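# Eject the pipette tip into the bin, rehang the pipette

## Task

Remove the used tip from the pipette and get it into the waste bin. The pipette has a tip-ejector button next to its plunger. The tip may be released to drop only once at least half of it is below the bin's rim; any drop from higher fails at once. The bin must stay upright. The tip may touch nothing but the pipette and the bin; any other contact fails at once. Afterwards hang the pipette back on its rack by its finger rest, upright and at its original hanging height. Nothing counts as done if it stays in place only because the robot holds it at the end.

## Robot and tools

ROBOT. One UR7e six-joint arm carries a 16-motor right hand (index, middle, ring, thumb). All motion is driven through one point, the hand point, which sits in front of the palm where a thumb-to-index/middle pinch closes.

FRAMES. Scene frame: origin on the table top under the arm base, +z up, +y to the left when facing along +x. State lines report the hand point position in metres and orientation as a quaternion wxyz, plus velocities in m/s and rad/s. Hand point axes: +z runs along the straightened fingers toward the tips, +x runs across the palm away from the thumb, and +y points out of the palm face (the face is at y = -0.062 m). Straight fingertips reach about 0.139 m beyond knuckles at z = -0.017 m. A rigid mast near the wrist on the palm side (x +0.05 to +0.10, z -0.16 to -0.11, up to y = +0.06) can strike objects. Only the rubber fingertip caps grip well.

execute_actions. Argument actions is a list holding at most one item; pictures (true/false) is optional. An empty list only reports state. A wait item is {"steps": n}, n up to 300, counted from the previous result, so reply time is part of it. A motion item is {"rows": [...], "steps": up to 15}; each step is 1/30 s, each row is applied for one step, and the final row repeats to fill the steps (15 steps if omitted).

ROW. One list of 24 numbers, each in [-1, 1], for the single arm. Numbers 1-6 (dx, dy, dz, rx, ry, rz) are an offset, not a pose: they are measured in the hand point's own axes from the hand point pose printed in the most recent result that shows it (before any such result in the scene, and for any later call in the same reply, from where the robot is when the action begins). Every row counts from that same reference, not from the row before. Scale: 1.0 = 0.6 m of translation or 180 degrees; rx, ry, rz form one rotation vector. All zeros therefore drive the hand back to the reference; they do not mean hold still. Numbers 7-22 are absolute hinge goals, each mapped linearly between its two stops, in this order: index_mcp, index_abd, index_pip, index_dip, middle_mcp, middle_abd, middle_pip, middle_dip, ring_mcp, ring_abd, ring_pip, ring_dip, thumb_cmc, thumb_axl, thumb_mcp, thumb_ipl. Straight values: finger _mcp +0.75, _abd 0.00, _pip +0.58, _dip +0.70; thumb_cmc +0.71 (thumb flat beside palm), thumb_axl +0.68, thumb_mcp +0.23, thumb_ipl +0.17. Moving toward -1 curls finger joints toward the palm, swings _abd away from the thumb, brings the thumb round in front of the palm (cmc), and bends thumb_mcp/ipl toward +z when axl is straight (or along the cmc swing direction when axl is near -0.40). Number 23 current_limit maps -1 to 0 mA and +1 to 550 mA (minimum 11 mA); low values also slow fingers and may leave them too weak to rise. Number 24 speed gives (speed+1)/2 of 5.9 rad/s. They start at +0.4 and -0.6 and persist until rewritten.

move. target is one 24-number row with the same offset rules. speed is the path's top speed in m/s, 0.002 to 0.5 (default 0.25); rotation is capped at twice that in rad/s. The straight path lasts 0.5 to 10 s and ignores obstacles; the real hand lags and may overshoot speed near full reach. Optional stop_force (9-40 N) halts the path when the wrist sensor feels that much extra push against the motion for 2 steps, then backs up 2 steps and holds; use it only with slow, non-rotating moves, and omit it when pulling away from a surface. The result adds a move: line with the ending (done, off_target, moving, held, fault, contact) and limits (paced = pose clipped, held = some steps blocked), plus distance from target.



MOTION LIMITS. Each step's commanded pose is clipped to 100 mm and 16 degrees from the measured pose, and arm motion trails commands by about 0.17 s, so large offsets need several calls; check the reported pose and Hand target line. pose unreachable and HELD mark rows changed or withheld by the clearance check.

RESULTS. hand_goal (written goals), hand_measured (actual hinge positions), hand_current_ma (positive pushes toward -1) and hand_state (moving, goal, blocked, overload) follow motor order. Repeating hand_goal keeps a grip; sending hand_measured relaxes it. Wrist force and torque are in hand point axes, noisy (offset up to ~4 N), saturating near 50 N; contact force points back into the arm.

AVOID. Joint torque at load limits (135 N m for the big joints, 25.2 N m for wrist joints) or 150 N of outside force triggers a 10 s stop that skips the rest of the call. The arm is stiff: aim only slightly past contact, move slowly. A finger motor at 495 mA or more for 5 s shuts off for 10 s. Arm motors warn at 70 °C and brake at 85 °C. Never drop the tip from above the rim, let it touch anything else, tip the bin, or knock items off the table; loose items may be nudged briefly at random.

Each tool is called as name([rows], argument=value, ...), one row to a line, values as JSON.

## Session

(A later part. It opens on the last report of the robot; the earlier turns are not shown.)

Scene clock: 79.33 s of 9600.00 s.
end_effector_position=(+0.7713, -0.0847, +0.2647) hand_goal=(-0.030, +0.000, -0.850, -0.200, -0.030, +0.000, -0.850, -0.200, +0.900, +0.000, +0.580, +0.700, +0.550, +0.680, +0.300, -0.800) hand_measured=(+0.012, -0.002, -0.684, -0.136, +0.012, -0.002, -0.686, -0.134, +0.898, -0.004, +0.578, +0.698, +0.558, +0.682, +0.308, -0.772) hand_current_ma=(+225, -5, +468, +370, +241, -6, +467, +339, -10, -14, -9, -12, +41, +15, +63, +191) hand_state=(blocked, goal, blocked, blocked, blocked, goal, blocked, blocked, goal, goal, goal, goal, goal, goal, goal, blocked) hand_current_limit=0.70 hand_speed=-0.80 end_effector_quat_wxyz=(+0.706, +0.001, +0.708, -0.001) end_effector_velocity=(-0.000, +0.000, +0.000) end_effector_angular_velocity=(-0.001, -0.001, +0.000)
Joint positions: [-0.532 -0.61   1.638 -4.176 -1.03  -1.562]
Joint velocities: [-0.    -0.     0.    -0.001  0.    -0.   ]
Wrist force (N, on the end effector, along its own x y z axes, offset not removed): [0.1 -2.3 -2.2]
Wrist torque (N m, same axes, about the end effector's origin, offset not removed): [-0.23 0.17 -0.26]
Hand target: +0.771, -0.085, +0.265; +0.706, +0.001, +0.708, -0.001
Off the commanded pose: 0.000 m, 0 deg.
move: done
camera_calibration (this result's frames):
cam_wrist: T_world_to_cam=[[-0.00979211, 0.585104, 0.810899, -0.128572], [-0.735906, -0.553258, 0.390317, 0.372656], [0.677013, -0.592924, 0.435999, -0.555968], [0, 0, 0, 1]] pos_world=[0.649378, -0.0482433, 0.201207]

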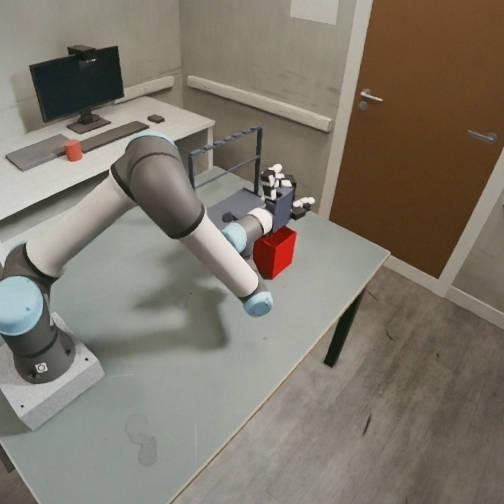

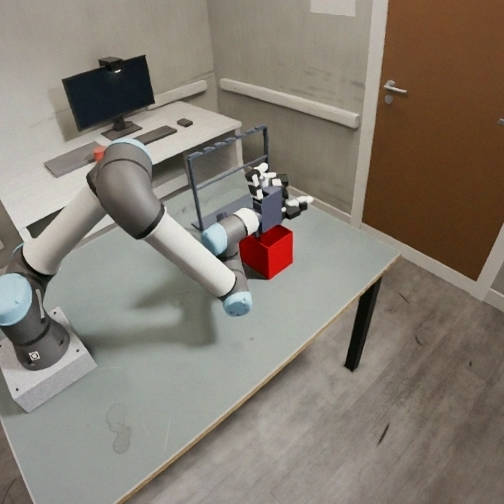

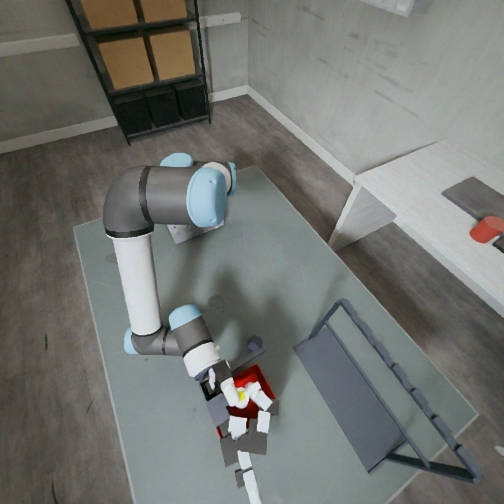

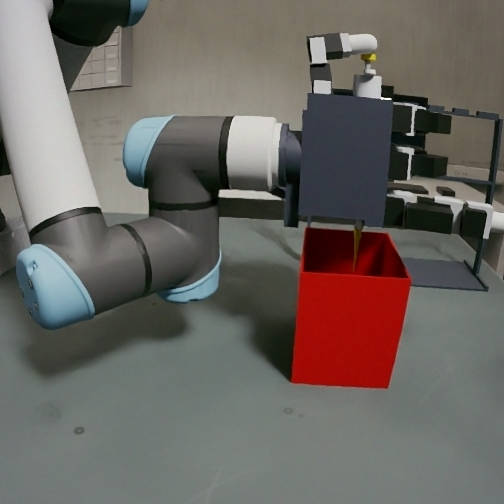

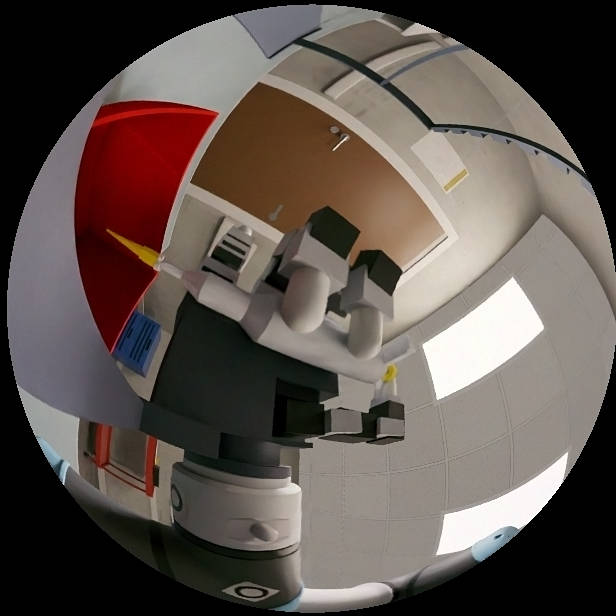

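Thumb catches the plunger; swing it outward, lower the hand further, then bring the thumb down.

move(target=[0.037,0,0,0,0,0,-0.03,0,-0.85,-0.2,-0.03,0,-0.85,-0.2,0.9,0,0.58,0.7,0.68,0.68,0.3,-0.75,0.7,-0.8], speed=0.03)

move(target=[0,0,0,0,0,0,-0.03,0,-0.85,-0.2,-0.03,0,-0.85,-0.2,0.9,0,0.58,0.7,0.68,0.68,0.23,-0.96,0.7,-0.8])

zoom_image(camera="cam_high", region=[200, 350, 280, 430])

zoom_image(camera="cam_low", region=[290, 30, 430, 140])

Scene clock: 83.43 s of 9600.00 s.
end_effector_position=(+0.7712, -0.0847, +0.2428) hand_goal=(-0.030, +0.000, -0.850, -0.200, -0.030, +0.000, -0.850, -0.200, +0.900, +0.000, +0.580, +0.700, +0.680, +0.680, +0.300, -0.750) hand_measured=(+0.012, -0.002, -0.684, -0.136, +0.012, -0.002, -0.686, -0.134, +0.898, -0.004, +0.578, +0.698, +0.678, +0.682, +0.300, -0.756) hand_current_ma=(+225, -5, +468, +370, +241, -6, +467, +339, -10, -14, -9, -12, -14, +13, +6, -38) hand_state=(blocked, goal, blocked, blocked, blocked, goal, blocked, blocked, goal, goal, goal, goal, goal, goal, goal, goal) hand_current_limit=0.70 hand_speed=-0.80 end_effector_quat_wxyz=(+0.706, +0.001, +0.708, -0.001) end_effector_velocity=(-0.000, -0.000, -0.002) end_effector_angular_velocity=(-0.003, -0.003, -0.000)
Joint positions: [-0.532 -0.566  1.625 -4.207 -1.03  -1.562]
Joint velocities: [-0.     0.005 -0.003 -0.006 -0.    -0.001]
Wrist force (N, on the end effector, along its own x y z axes, offset not removed): [-1.7 -2.1 -1.4]
Wrist torque (N m, same axes, about the end effector's origin, offset not removed): [-0.17 0.31 -0.32]
Hand target: +0.771, -0.085, +0.242; +0.706, +0.001, +0.708, -0.001
Off the commanded pose: 0.000 m, 0 deg.
After step 90, 0.03 s passed at rest.
move: done
camera_calibration (this result's frames):
cam_wrist: T_world_to_cam=[[-0.0097723, 0.58513, 0.810881, -0.11081], [-0.735898, -0.553245, 0.390351, 0.381143], [0.677022, -0.592911, 0.436002, -0.546301], [0, 0, 0, 1]] pos_world=[0.649258, -0.0482044, 0.179263]

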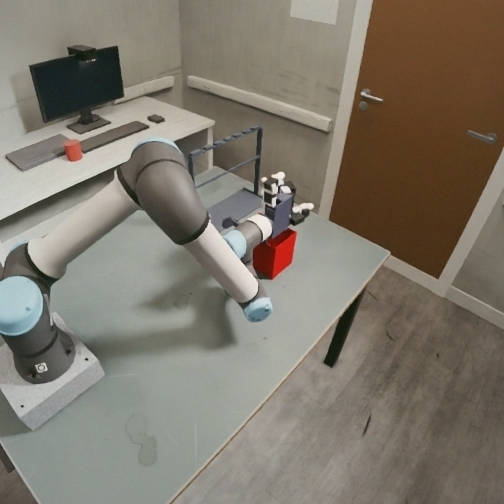

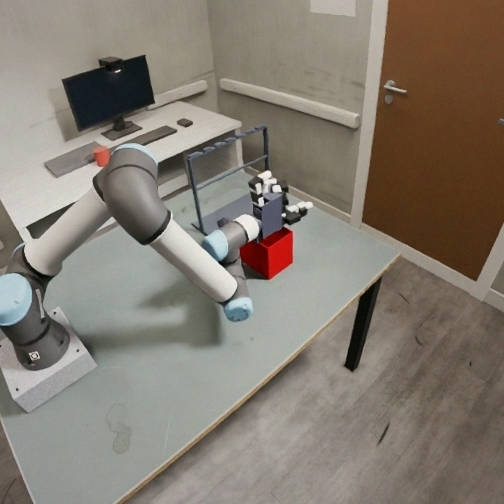

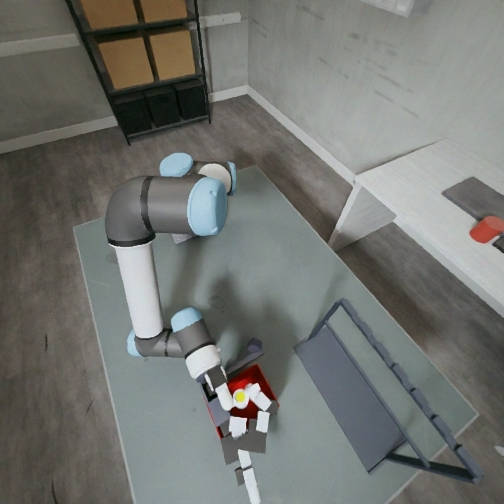

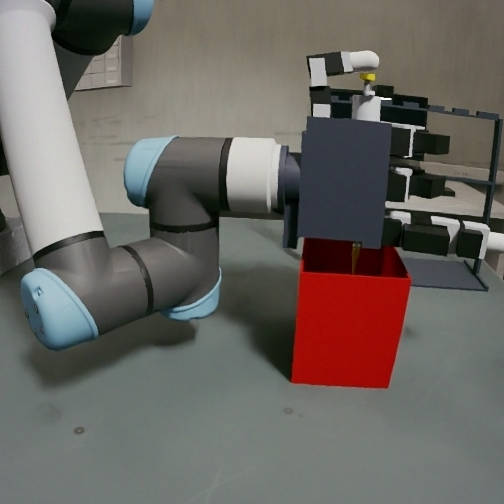

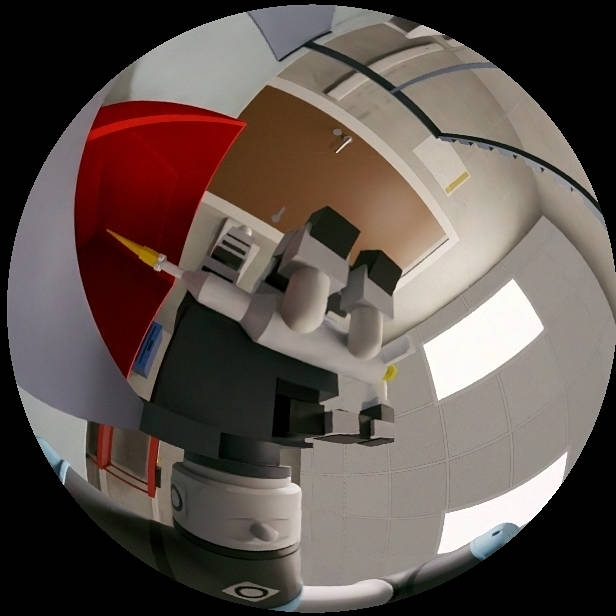

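Scene clock: 84.20 s of 9600.00 s.
end_effector_position=(+0.7712, -0.0847, +0.2427) hand_goal=(-0.030, +0.000, -0.850, -0.200, -0.030, +0.000, -0.850, -0.200, +0.900, +0.000, +0.580, +0.700, +0.680, +0.680, +0.230, -0.960) hand_measured=(+0.012, -0.002, -0.684, -0.136, +0.012, -0.002, -0.686, -0.134, +0.898, -0.004, +0.578, +0.698, +0.680, +0.682, +0.232, -0.944) hand_current_ma=(+225, -5, +468, +370, +241, -6, +467, +339, -10, -14, -9, -12, -5, +13, +16, +111) hand_state=(blocked, goal, blocked, blocked, blocked, goal, blocked, blocked, goal, goal, goal, goal, goal, goal, goal, goal) hand_current_limit=0.70 hand_speed=-0.80 end_effector_quat_wxyz=(+0.706, +0.001, +0.708, -0.001) end_effector_velocity=(+0.000, -0.000, +0.000) end_effector_angular_velocity=(-0.000, +0.000, -0.000)
Joint positions: [-0.532 -0.566  1.625 -4.207 -1.03  -1.562]
Joint velocities: [-0.001 -0.001 -0.     0.001  0.    -0.   ]
Wrist force (N, on the end effector, along its own x y z axes, offset not removed): [-0.7 0.6 -0.6]
Wrist torque (N m, same axes, about the end effector's origin, offset not removed): [0.01 0.09 -0.01]
Hand target: +0.771, -0.085, +0.243; +0.706, +0.001, +0.708, -0.001
Off the commanded pose: 0.000 m, 0 deg.
move: done
camera_calibration (this result's frames):
cam_wrist: T_world_to_cam=[[-0.00977259, 0.58513, 0.810881, -0.110784], [-0.735898, -0.553245, 0.390351, 0.38116], [0.677022, -0.592911, 0.436003, -0.546304], [0, 0, 0, 1]] pos_world=[0.649272, -0.0482119, 0.179236]

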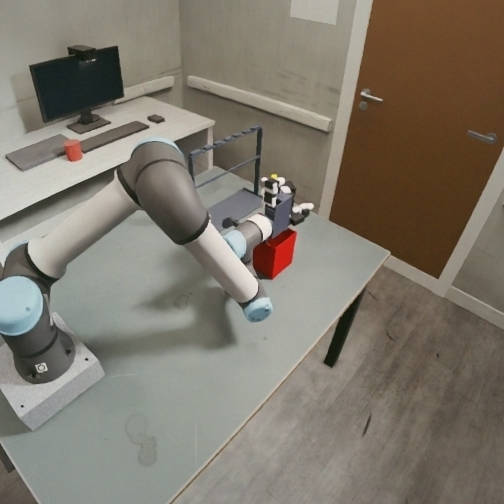

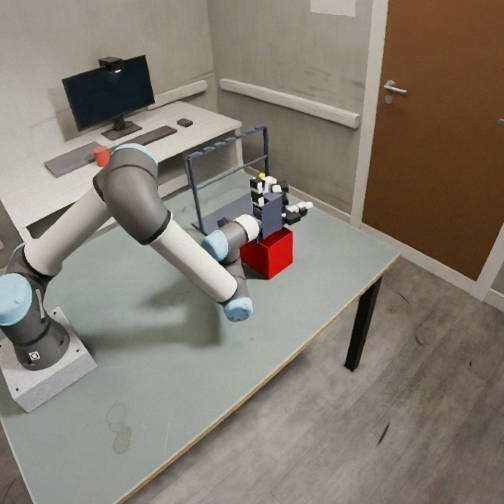

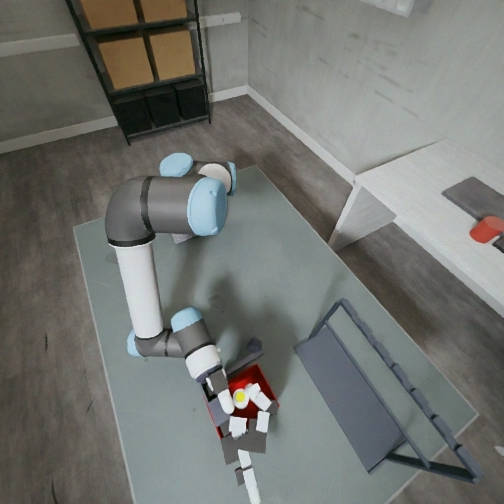

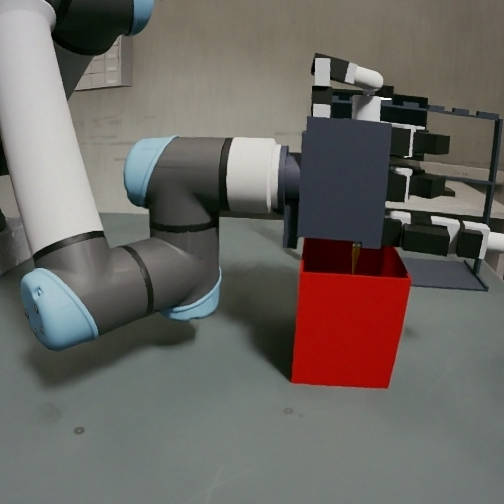

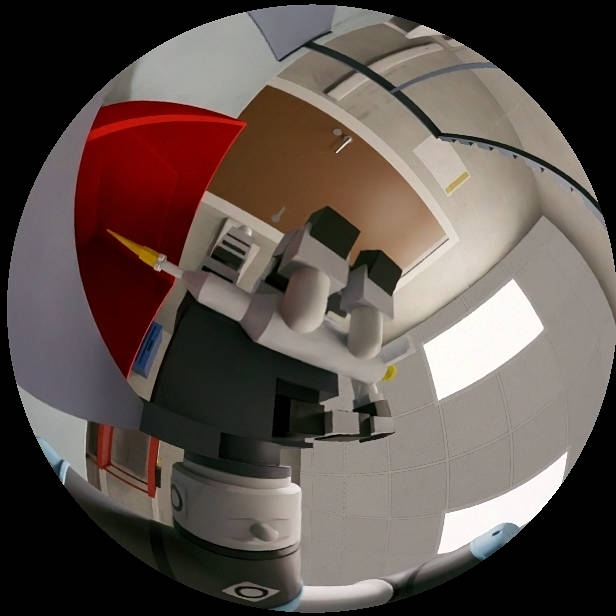

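Region (200, 350, 280, 430) of cam_high's 504x504 image, scaled by 6.300, with more detail than that image has.

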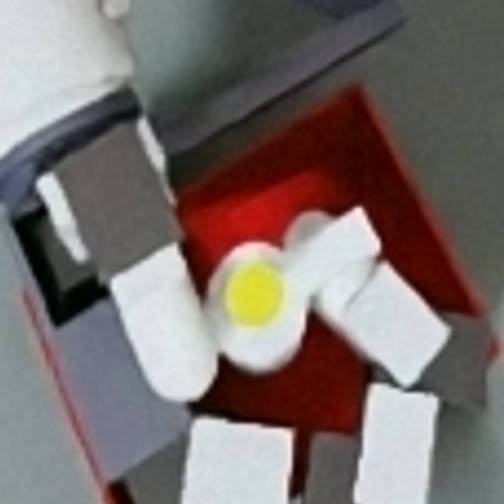

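Region (290, 30, 430, 140) of cam_low's 504x504 image, scaled by 3.600, with more detail than that image has; it fills the top 396 rows of this view, and the rest is white.

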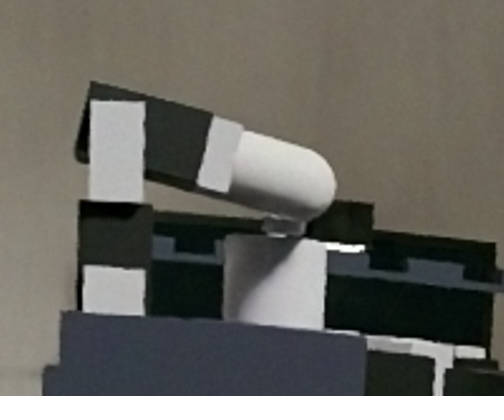

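move(target=[0,0,0,0,0,0,-0.03,0,-0.85,-0.2,-0.03,0,-0.85,-0.2,0.9,0,0.58,0.7,0.6,0.68,0.25,-0.95,0.78,-0.8])

move(target=[0,0,0,0,0,0,-0.06,0,-0.85,-0.22,-0.06,0,-0.85,-0.22,0.9,0,0.58,0.7,0.6,0.68,0.1,-1,0.78,-0.85])

zoom_image(camera="cam_low", region=[290, 30, 430, 140])

Scene clock: 87.37 s of 9600.00 s.
end_effector_position=(+0.7712, -0.0847, +0.2428) hand_goal=(-0.030, +0.000, -0.850, -0.200, -0.030, +0.000, -0.850, -0.200, +0.900, +0.000, +0.580, +0.700, +0.600, +0.680, +0.250, -0.950) hand_measured=(+0.012, -0.002, -0.684, -0.136, +0.012, -0.002, -0.686, -0.134, +0.898, -0.004, +0.578, +0.698, +0.608, +0.682, +0.250, -0.946) hand_current_ma=(+225, -5, +490, +370, +240, -6, +490, +339, -10, -14, -9, -12, +48, +13, -1, +23) hand_state=(blocked, goal, blocked, blocked, blocked, goal, blocked, blocked, goal, goal, goal, goal, goal, goal, goal, goal) hand_current_limit=0.78 hand_speed=-0.80 end_effector_quat_wxyz=(+0.706, +0.001, +0.708, -0.001) end_effector_velocity=(+0.000, -0.000, +0.000) end_effector_angular_velocity=(-0.000, -0.000, -0.001)
Joint positions: [-0.532 -0.566  1.625 -4.207 -1.03  -1.562]
Joint velocities: [-0. -0. -0. -0. -0.  0.]
Wrist force (N, on the end effector, along its own x y z axes, offset not removed): [0.7 -1.7 -2.6]
Wrist torque (N m, same axes, about the end effector's origin, offset not removed): [-0.13 0.11 -0.01]
Hand target: +0.771, -0.085, +0.243; +0.706, +0.001, +0.708, -0.001
Off the commanded pose: 0.000 m, 0 deg.
move: done
camera_calibration (this result's frames):
cam_wrist: T_world_to_cam=[[-0.00977232, 0.58513, 0.810881, -0.110811], [-0.735898, -0.553245, 0.390352, 0.381144], [0.677022, -0.592911, 0.436002, -0.546301], [0, 0, 0, 1]] pos_world=[0.649258, -0.0482033, 0.179263]

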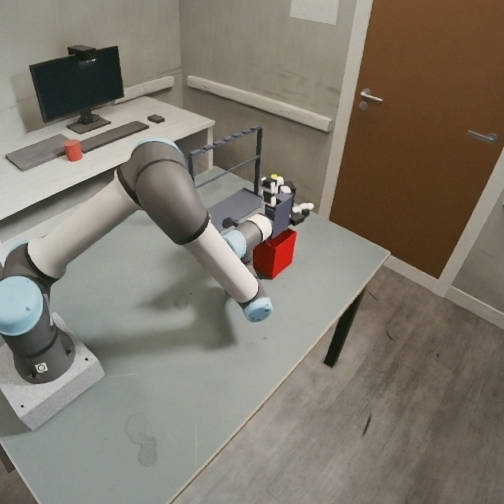

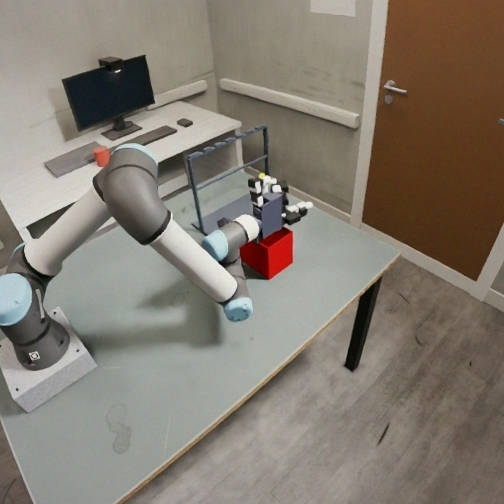

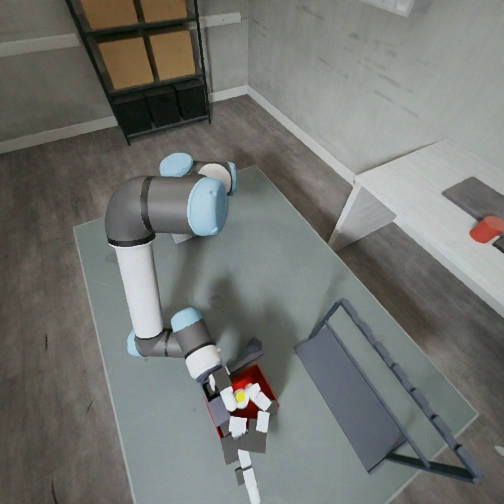

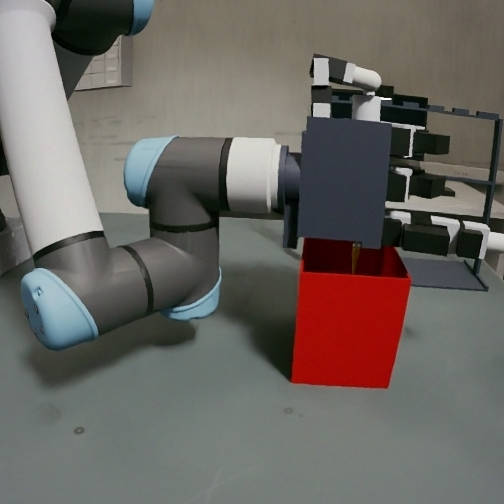

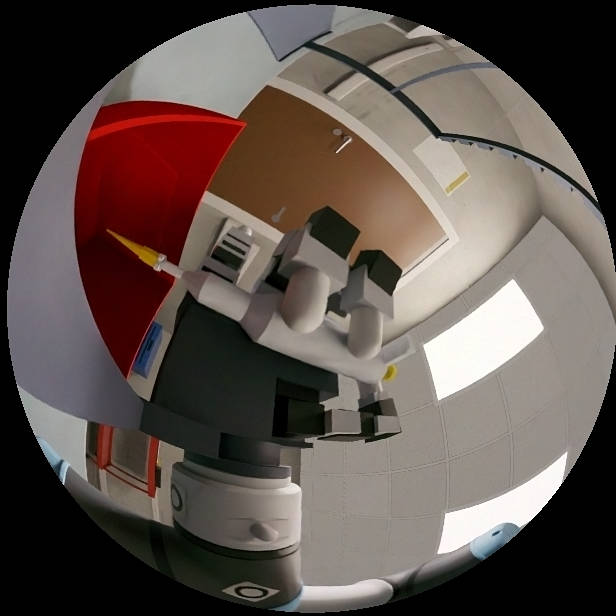

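Scene clock: 87.87 s of 9600.00 s.
end_effector_position=(+0.7712, -0.0847, +0.2428) hand_goal=(-0.060, +0.000, -0.850, -0.220, -0.060, +0.000, -0.850, -0.220, +0.900, +0.000, +0.580, +0.700, +0.600, +0.680, +0.100, -1.000) hand_measured=(+0.012, +0.000, -0.684, -0.142, +0.012, -0.002, -0.686, -0.138, +0.898, -0.004, +0.578, +0.698, +0.608, +0.682, +0.238, -0.950) hand_current_ma=(+385, -5, +489, +462, +403, -5, +489, +421, -10, -14, -9, -12, +48, +13, +490, +333) hand_state=(blocked, goal, blocked, blocked, blocked, goal, blocked, blocked, goal, goal, goal, goal, goal, goal, blocked, blocked) hand_current_limit=0.78 hand_speed=-0.85 end_effector_quat_wxyz=(+0.706, +0.001, +0.708, -0.001) end_effector_velocity=(+0.000, +0.001, -0.000) end_effector_angular_velocity=(+0.000, +0.000, +0.001)
Joint positions: [-0.532 -0.566  1.625 -4.207 -1.03  -1.562]
Joint velocities: [ 0.001  0.    -0.    -0.     0.     0.   ]
Wrist force (N, on the end effector, along its own x y z axes, offset not removed): [0.4 -2.7 -1.2]
Wrist torque (N m, same axes, about the end effector's origin, offset not removed): [-0.37 0.10 -0.13]
Hand target: +0.771, -0.085, +0.243; +0.706, +0.001, +0.708, -0.001
Off the commanded pose: 0.000 m, 0 deg.
move: done
camera_calibration (this result's frames):
cam_wrist: T_world_to_cam=[[-0.00977224, 0.58513, 0.810881, -0.110811], [-0.735898, -0.553245, 0.390352, 0.381144], [0.677022, -0.592911, 0.436002, -0.546301], [0, 0, 0, 1]] pos_world=[0.649258, -0.0482032, 0.179263]

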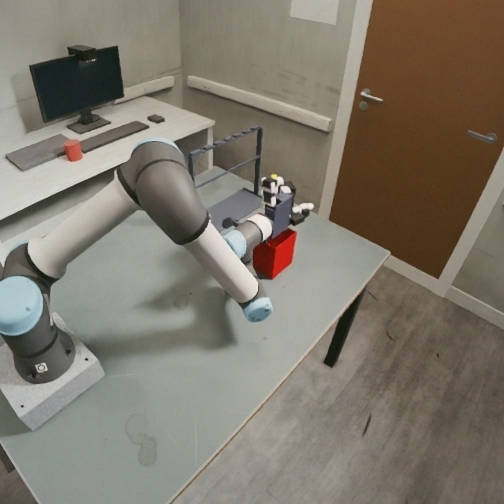

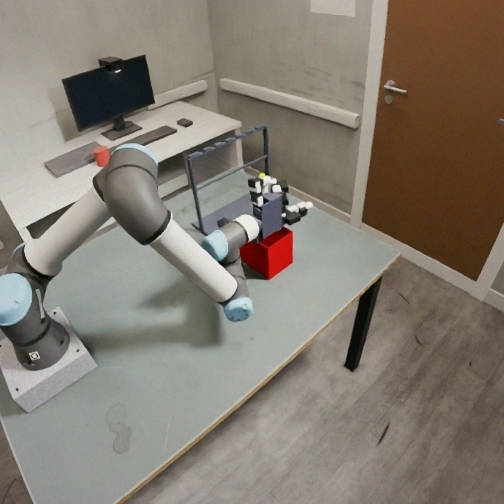

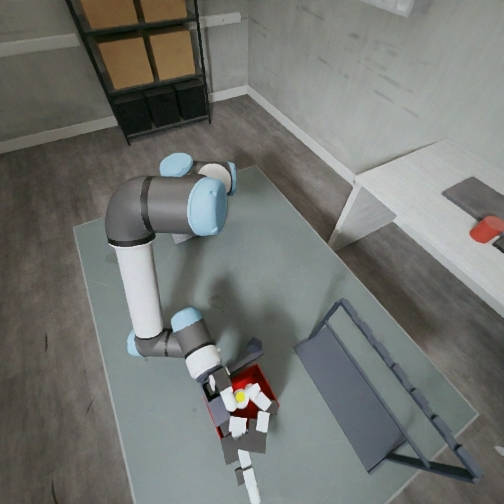

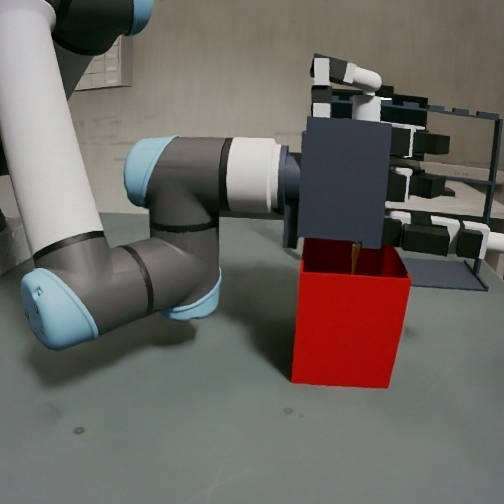

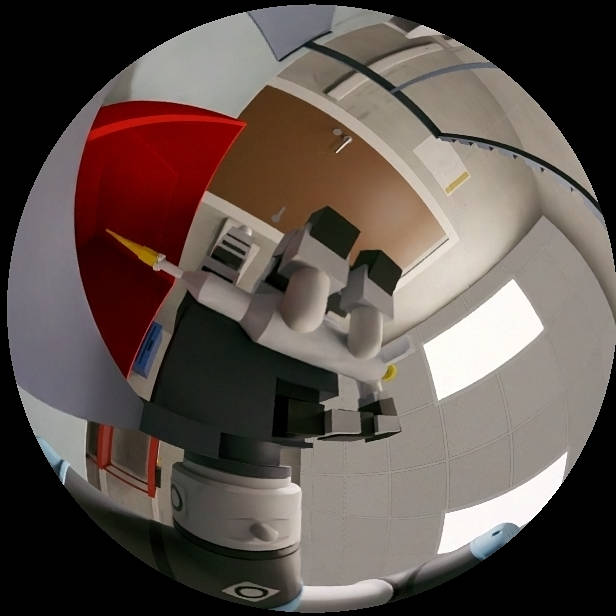

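Region (290, 30, 430, 140) of cam_low's 504x504 image, scaled by 3.600, with more detail than that image has; it fills the top 396 rows of this view, and the rest is white.

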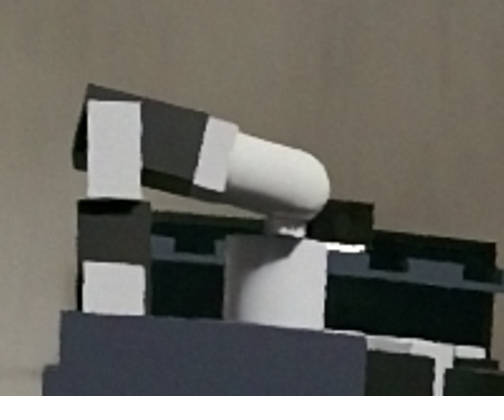

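move(target=[0,0,0,0,0,0,-0.06,0,-0.85,-0.22,-0.06,0,-0.85,-0.22,0.9,0,0.58,0.7,0.64,0.68,-0.05,-0.55,0.78,-0.8])

move(target=[0,0,0,0,0,0,-0.06,0,-0.85,-0.22,-0.06,0,-0.85,-0.22,0.9,0,0.58,0.7,0.6,0.68,-0.15,-0.85,0.78,-0.6])

zoom_image(camera="cam_low", region=[290, 30, 430, 140])

zoom_image(camera="cam_high", region=[200, 350, 280, 430])

Scene clock: 93.97 s of 9600.00 s.
end_effector_position=(+0.7712, -0.0847, +0.2428) hand_goal=(-0.060, +0.000, -0.850, -0.220, -0.060, +0.000, -0.850, -0.220, +0.900, +0.000, +0.580, +0.700, +0.640, +0.680, -0.050, -0.550) hand_measured=(+0.012, +0.000, -0.684, -0.144, +0.012, +0.000, -0.686, -0.138, +0.898, -0.004, +0.578, +0.698, +0.642, +0.682, -0.052, -0.556) hand_current_ma=(+385, -2, +489, +450, +397, -2, +489, +421, -10, -14, -9, -12, +12, +12, -8, -40) hand_state=(blocked, goal, blocked, blocked, blocked, goal, blocked, blocked, goal, goal, goal, goal, goal, goal, goal, goal) hand_current_limit=0.78 hand_speed=-0.80 end_effector_quat_wxyz=(+0.706, +0.001, +0.708, -0.001) end_effector_velocity=(-0.000, +0.000, +0.000) end_effector_angular_velocity=(-0.000, -0.000, +0.000)
Joint positions: [-0.532 -0.566  1.625 -4.207 -1.03  -1.562]
Joint velocities: [-0.    -0.     0.001 -0.001  0.     0.   ]
Wrist force (N, on the end effector, along its own x y z axes, offset not removed): [2.0 -0.3 -1.7]
Wrist torque (N m, same axes, about the end effector's origin, offset not removed): [-0.09 -0.05 0.04]
Hand target: +0.771, -0.085, +0.243; +0.706, +0.001, +0.708, -0.001
Off the commanded pose: 0.000 m, 0 deg.
After step 90, 1.60 s passed at rest.
move: done
camera_calibration (this result's frames):
cam_wrist: T_world_to_cam=[[-0.00977234, 0.58513, 0.810881, -0.110811], [-0.735898, -0.553245, 0.390352, 0.381144], [0.677022, -0.592911, 0.436002, -0.546301], [0, 0, 0, 1]] pos_world=[0.649258, -0.0482032, 0.179263]

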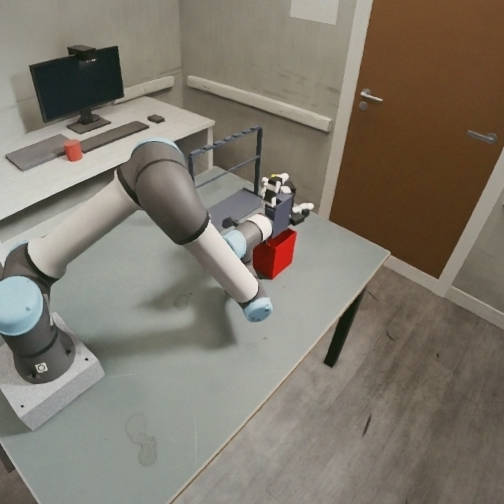

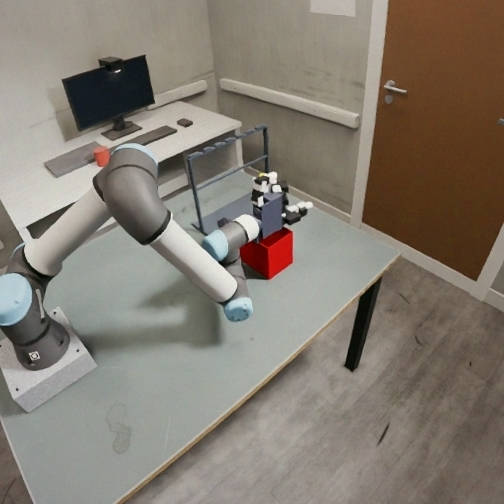

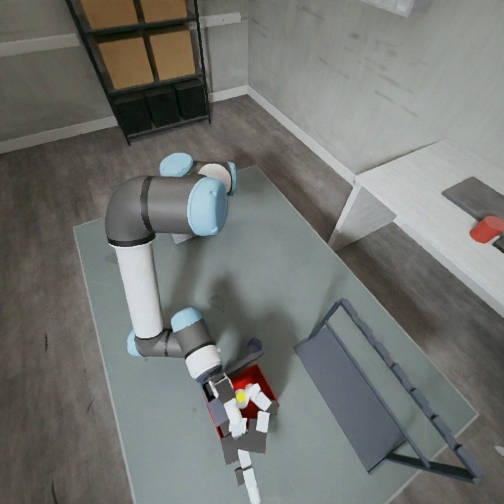

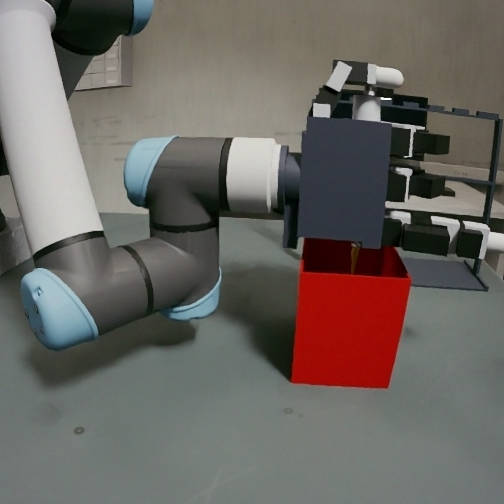

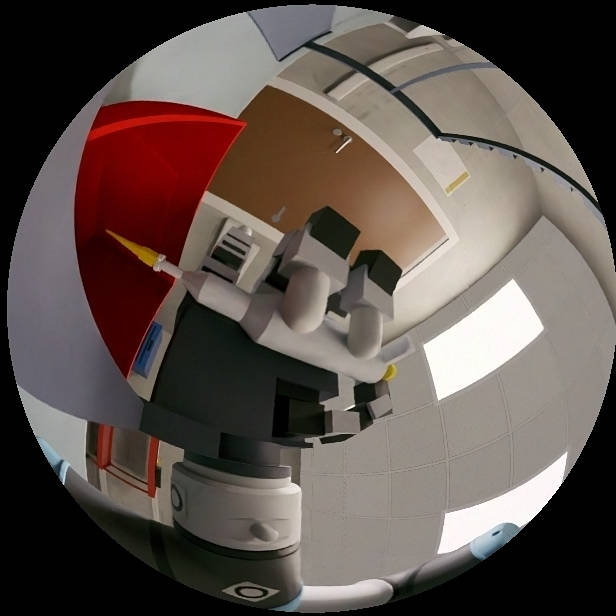

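Scene clock: 94.47 s of 9600.00 s.
end_effector_position=(+0.7712, -0.0847, +0.2428) hand_goal=(-0.060, +0.000, -0.850, -0.220, -0.060, +0.000, -0.850, -0.220, +0.900, +0.000, +0.580, +0.700, +0.600, +0.680, -0.150, -0.850) hand_measured=(+0.010, +0.000, -0.684, -0.154, +0.008, +0.002, -0.686, -0.138, +0.898, -0.004, +0.578, +0.698, +0.632, +0.690, -0.098, -0.610) hand_current_ma=(+379, -1, +489, +382, +380, +5, +489, +421, -10, -14, -9, -12, +172, +69, +392, +490) hand_state=(blocked, goal, blocked, blocked, blocked, goal, blocked, blocked, goal, goal, goal, goal, blocked, goal, blocked, blocked) hand_current_limit=0.78 hand_speed=-0.60 end_effector_quat_wxyz=(+0.706, +0.001, +0.708, -0.001) end_effector_velocity=(-0.000, +0.000, -0.000) end_effector_angular_velocity=(+0.000, +0.000, +0.000)
Joint positions: [-0.532 -0.566  1.625 -4.207 -1.03  -1.562]
Joint velocities: [-0.  0.  0. -0.  0.  0.]
Wrist force (N, on the end effector, along its own x y z axes, offset not removed): [3.1 -1.9 -0.9]
Wrist torque (N m, same axes, about the end effector's origin, offset not removed): [-0.27 -0.36 0.01]
Hand target: +0.771, -0.085, +0.243; +0.706, +0.001, +0.708, -0.001
Off the commanded pose: 0.000 m, 0 deg.
move: done
camera_calibration (this result's frames):
cam_wrist: T_world_to_cam=[[-0.00976883, 0.585128, 0.810882, -0.110813], [-0.735896, -0.553246, 0.390353, 0.381143], [0.677024, -0.592912, 0.435998, -0.546302], [0, 0, 0, 1]] pos_world=[0.649258, -0.0482035, 0.179262]

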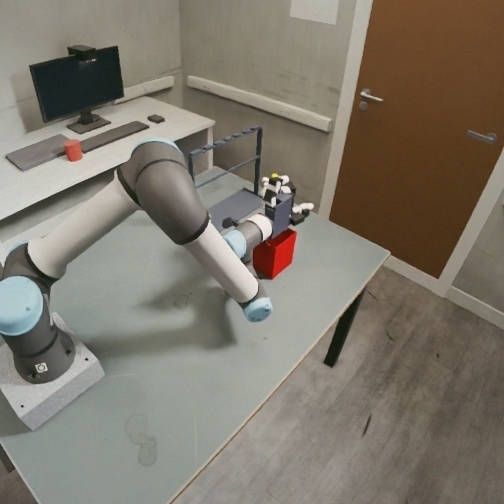

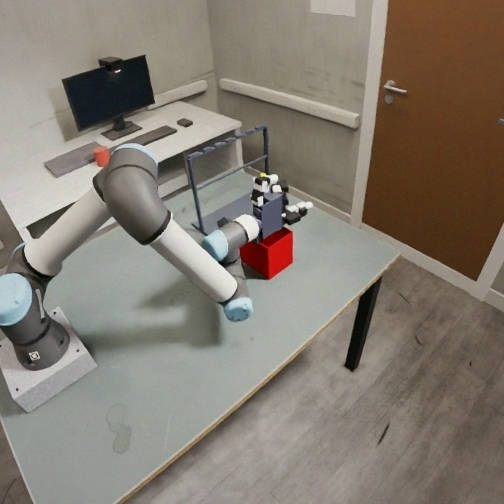

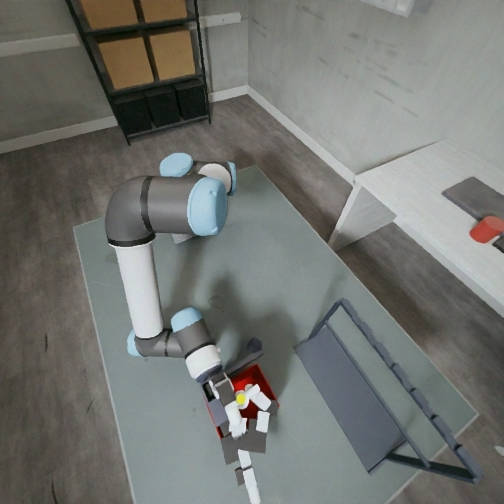

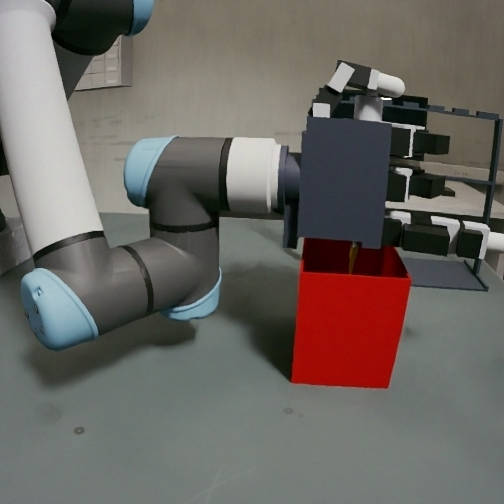

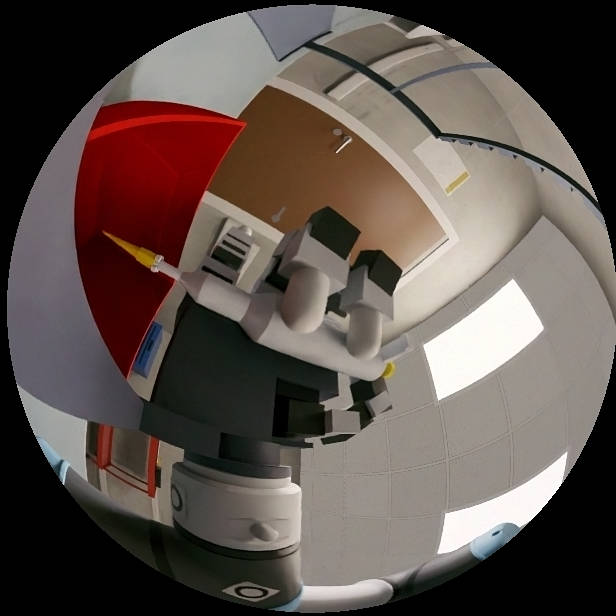

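Region (290, 30, 430, 140) of cam_low's 504x504 image, scaled by 3.600, with more detail than that image has; it fills the top 396 rows of this view, and the rest is white.

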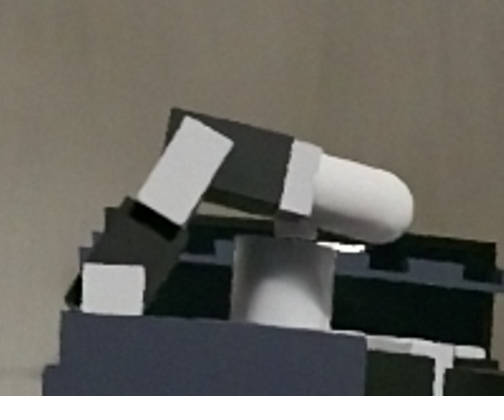

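Region (200, 350, 280, 430) of cam_high's 504x504 image, scaled by 6.300, with more detail than that image has.

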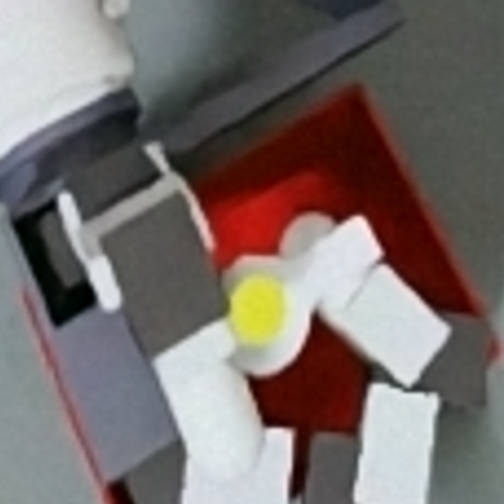

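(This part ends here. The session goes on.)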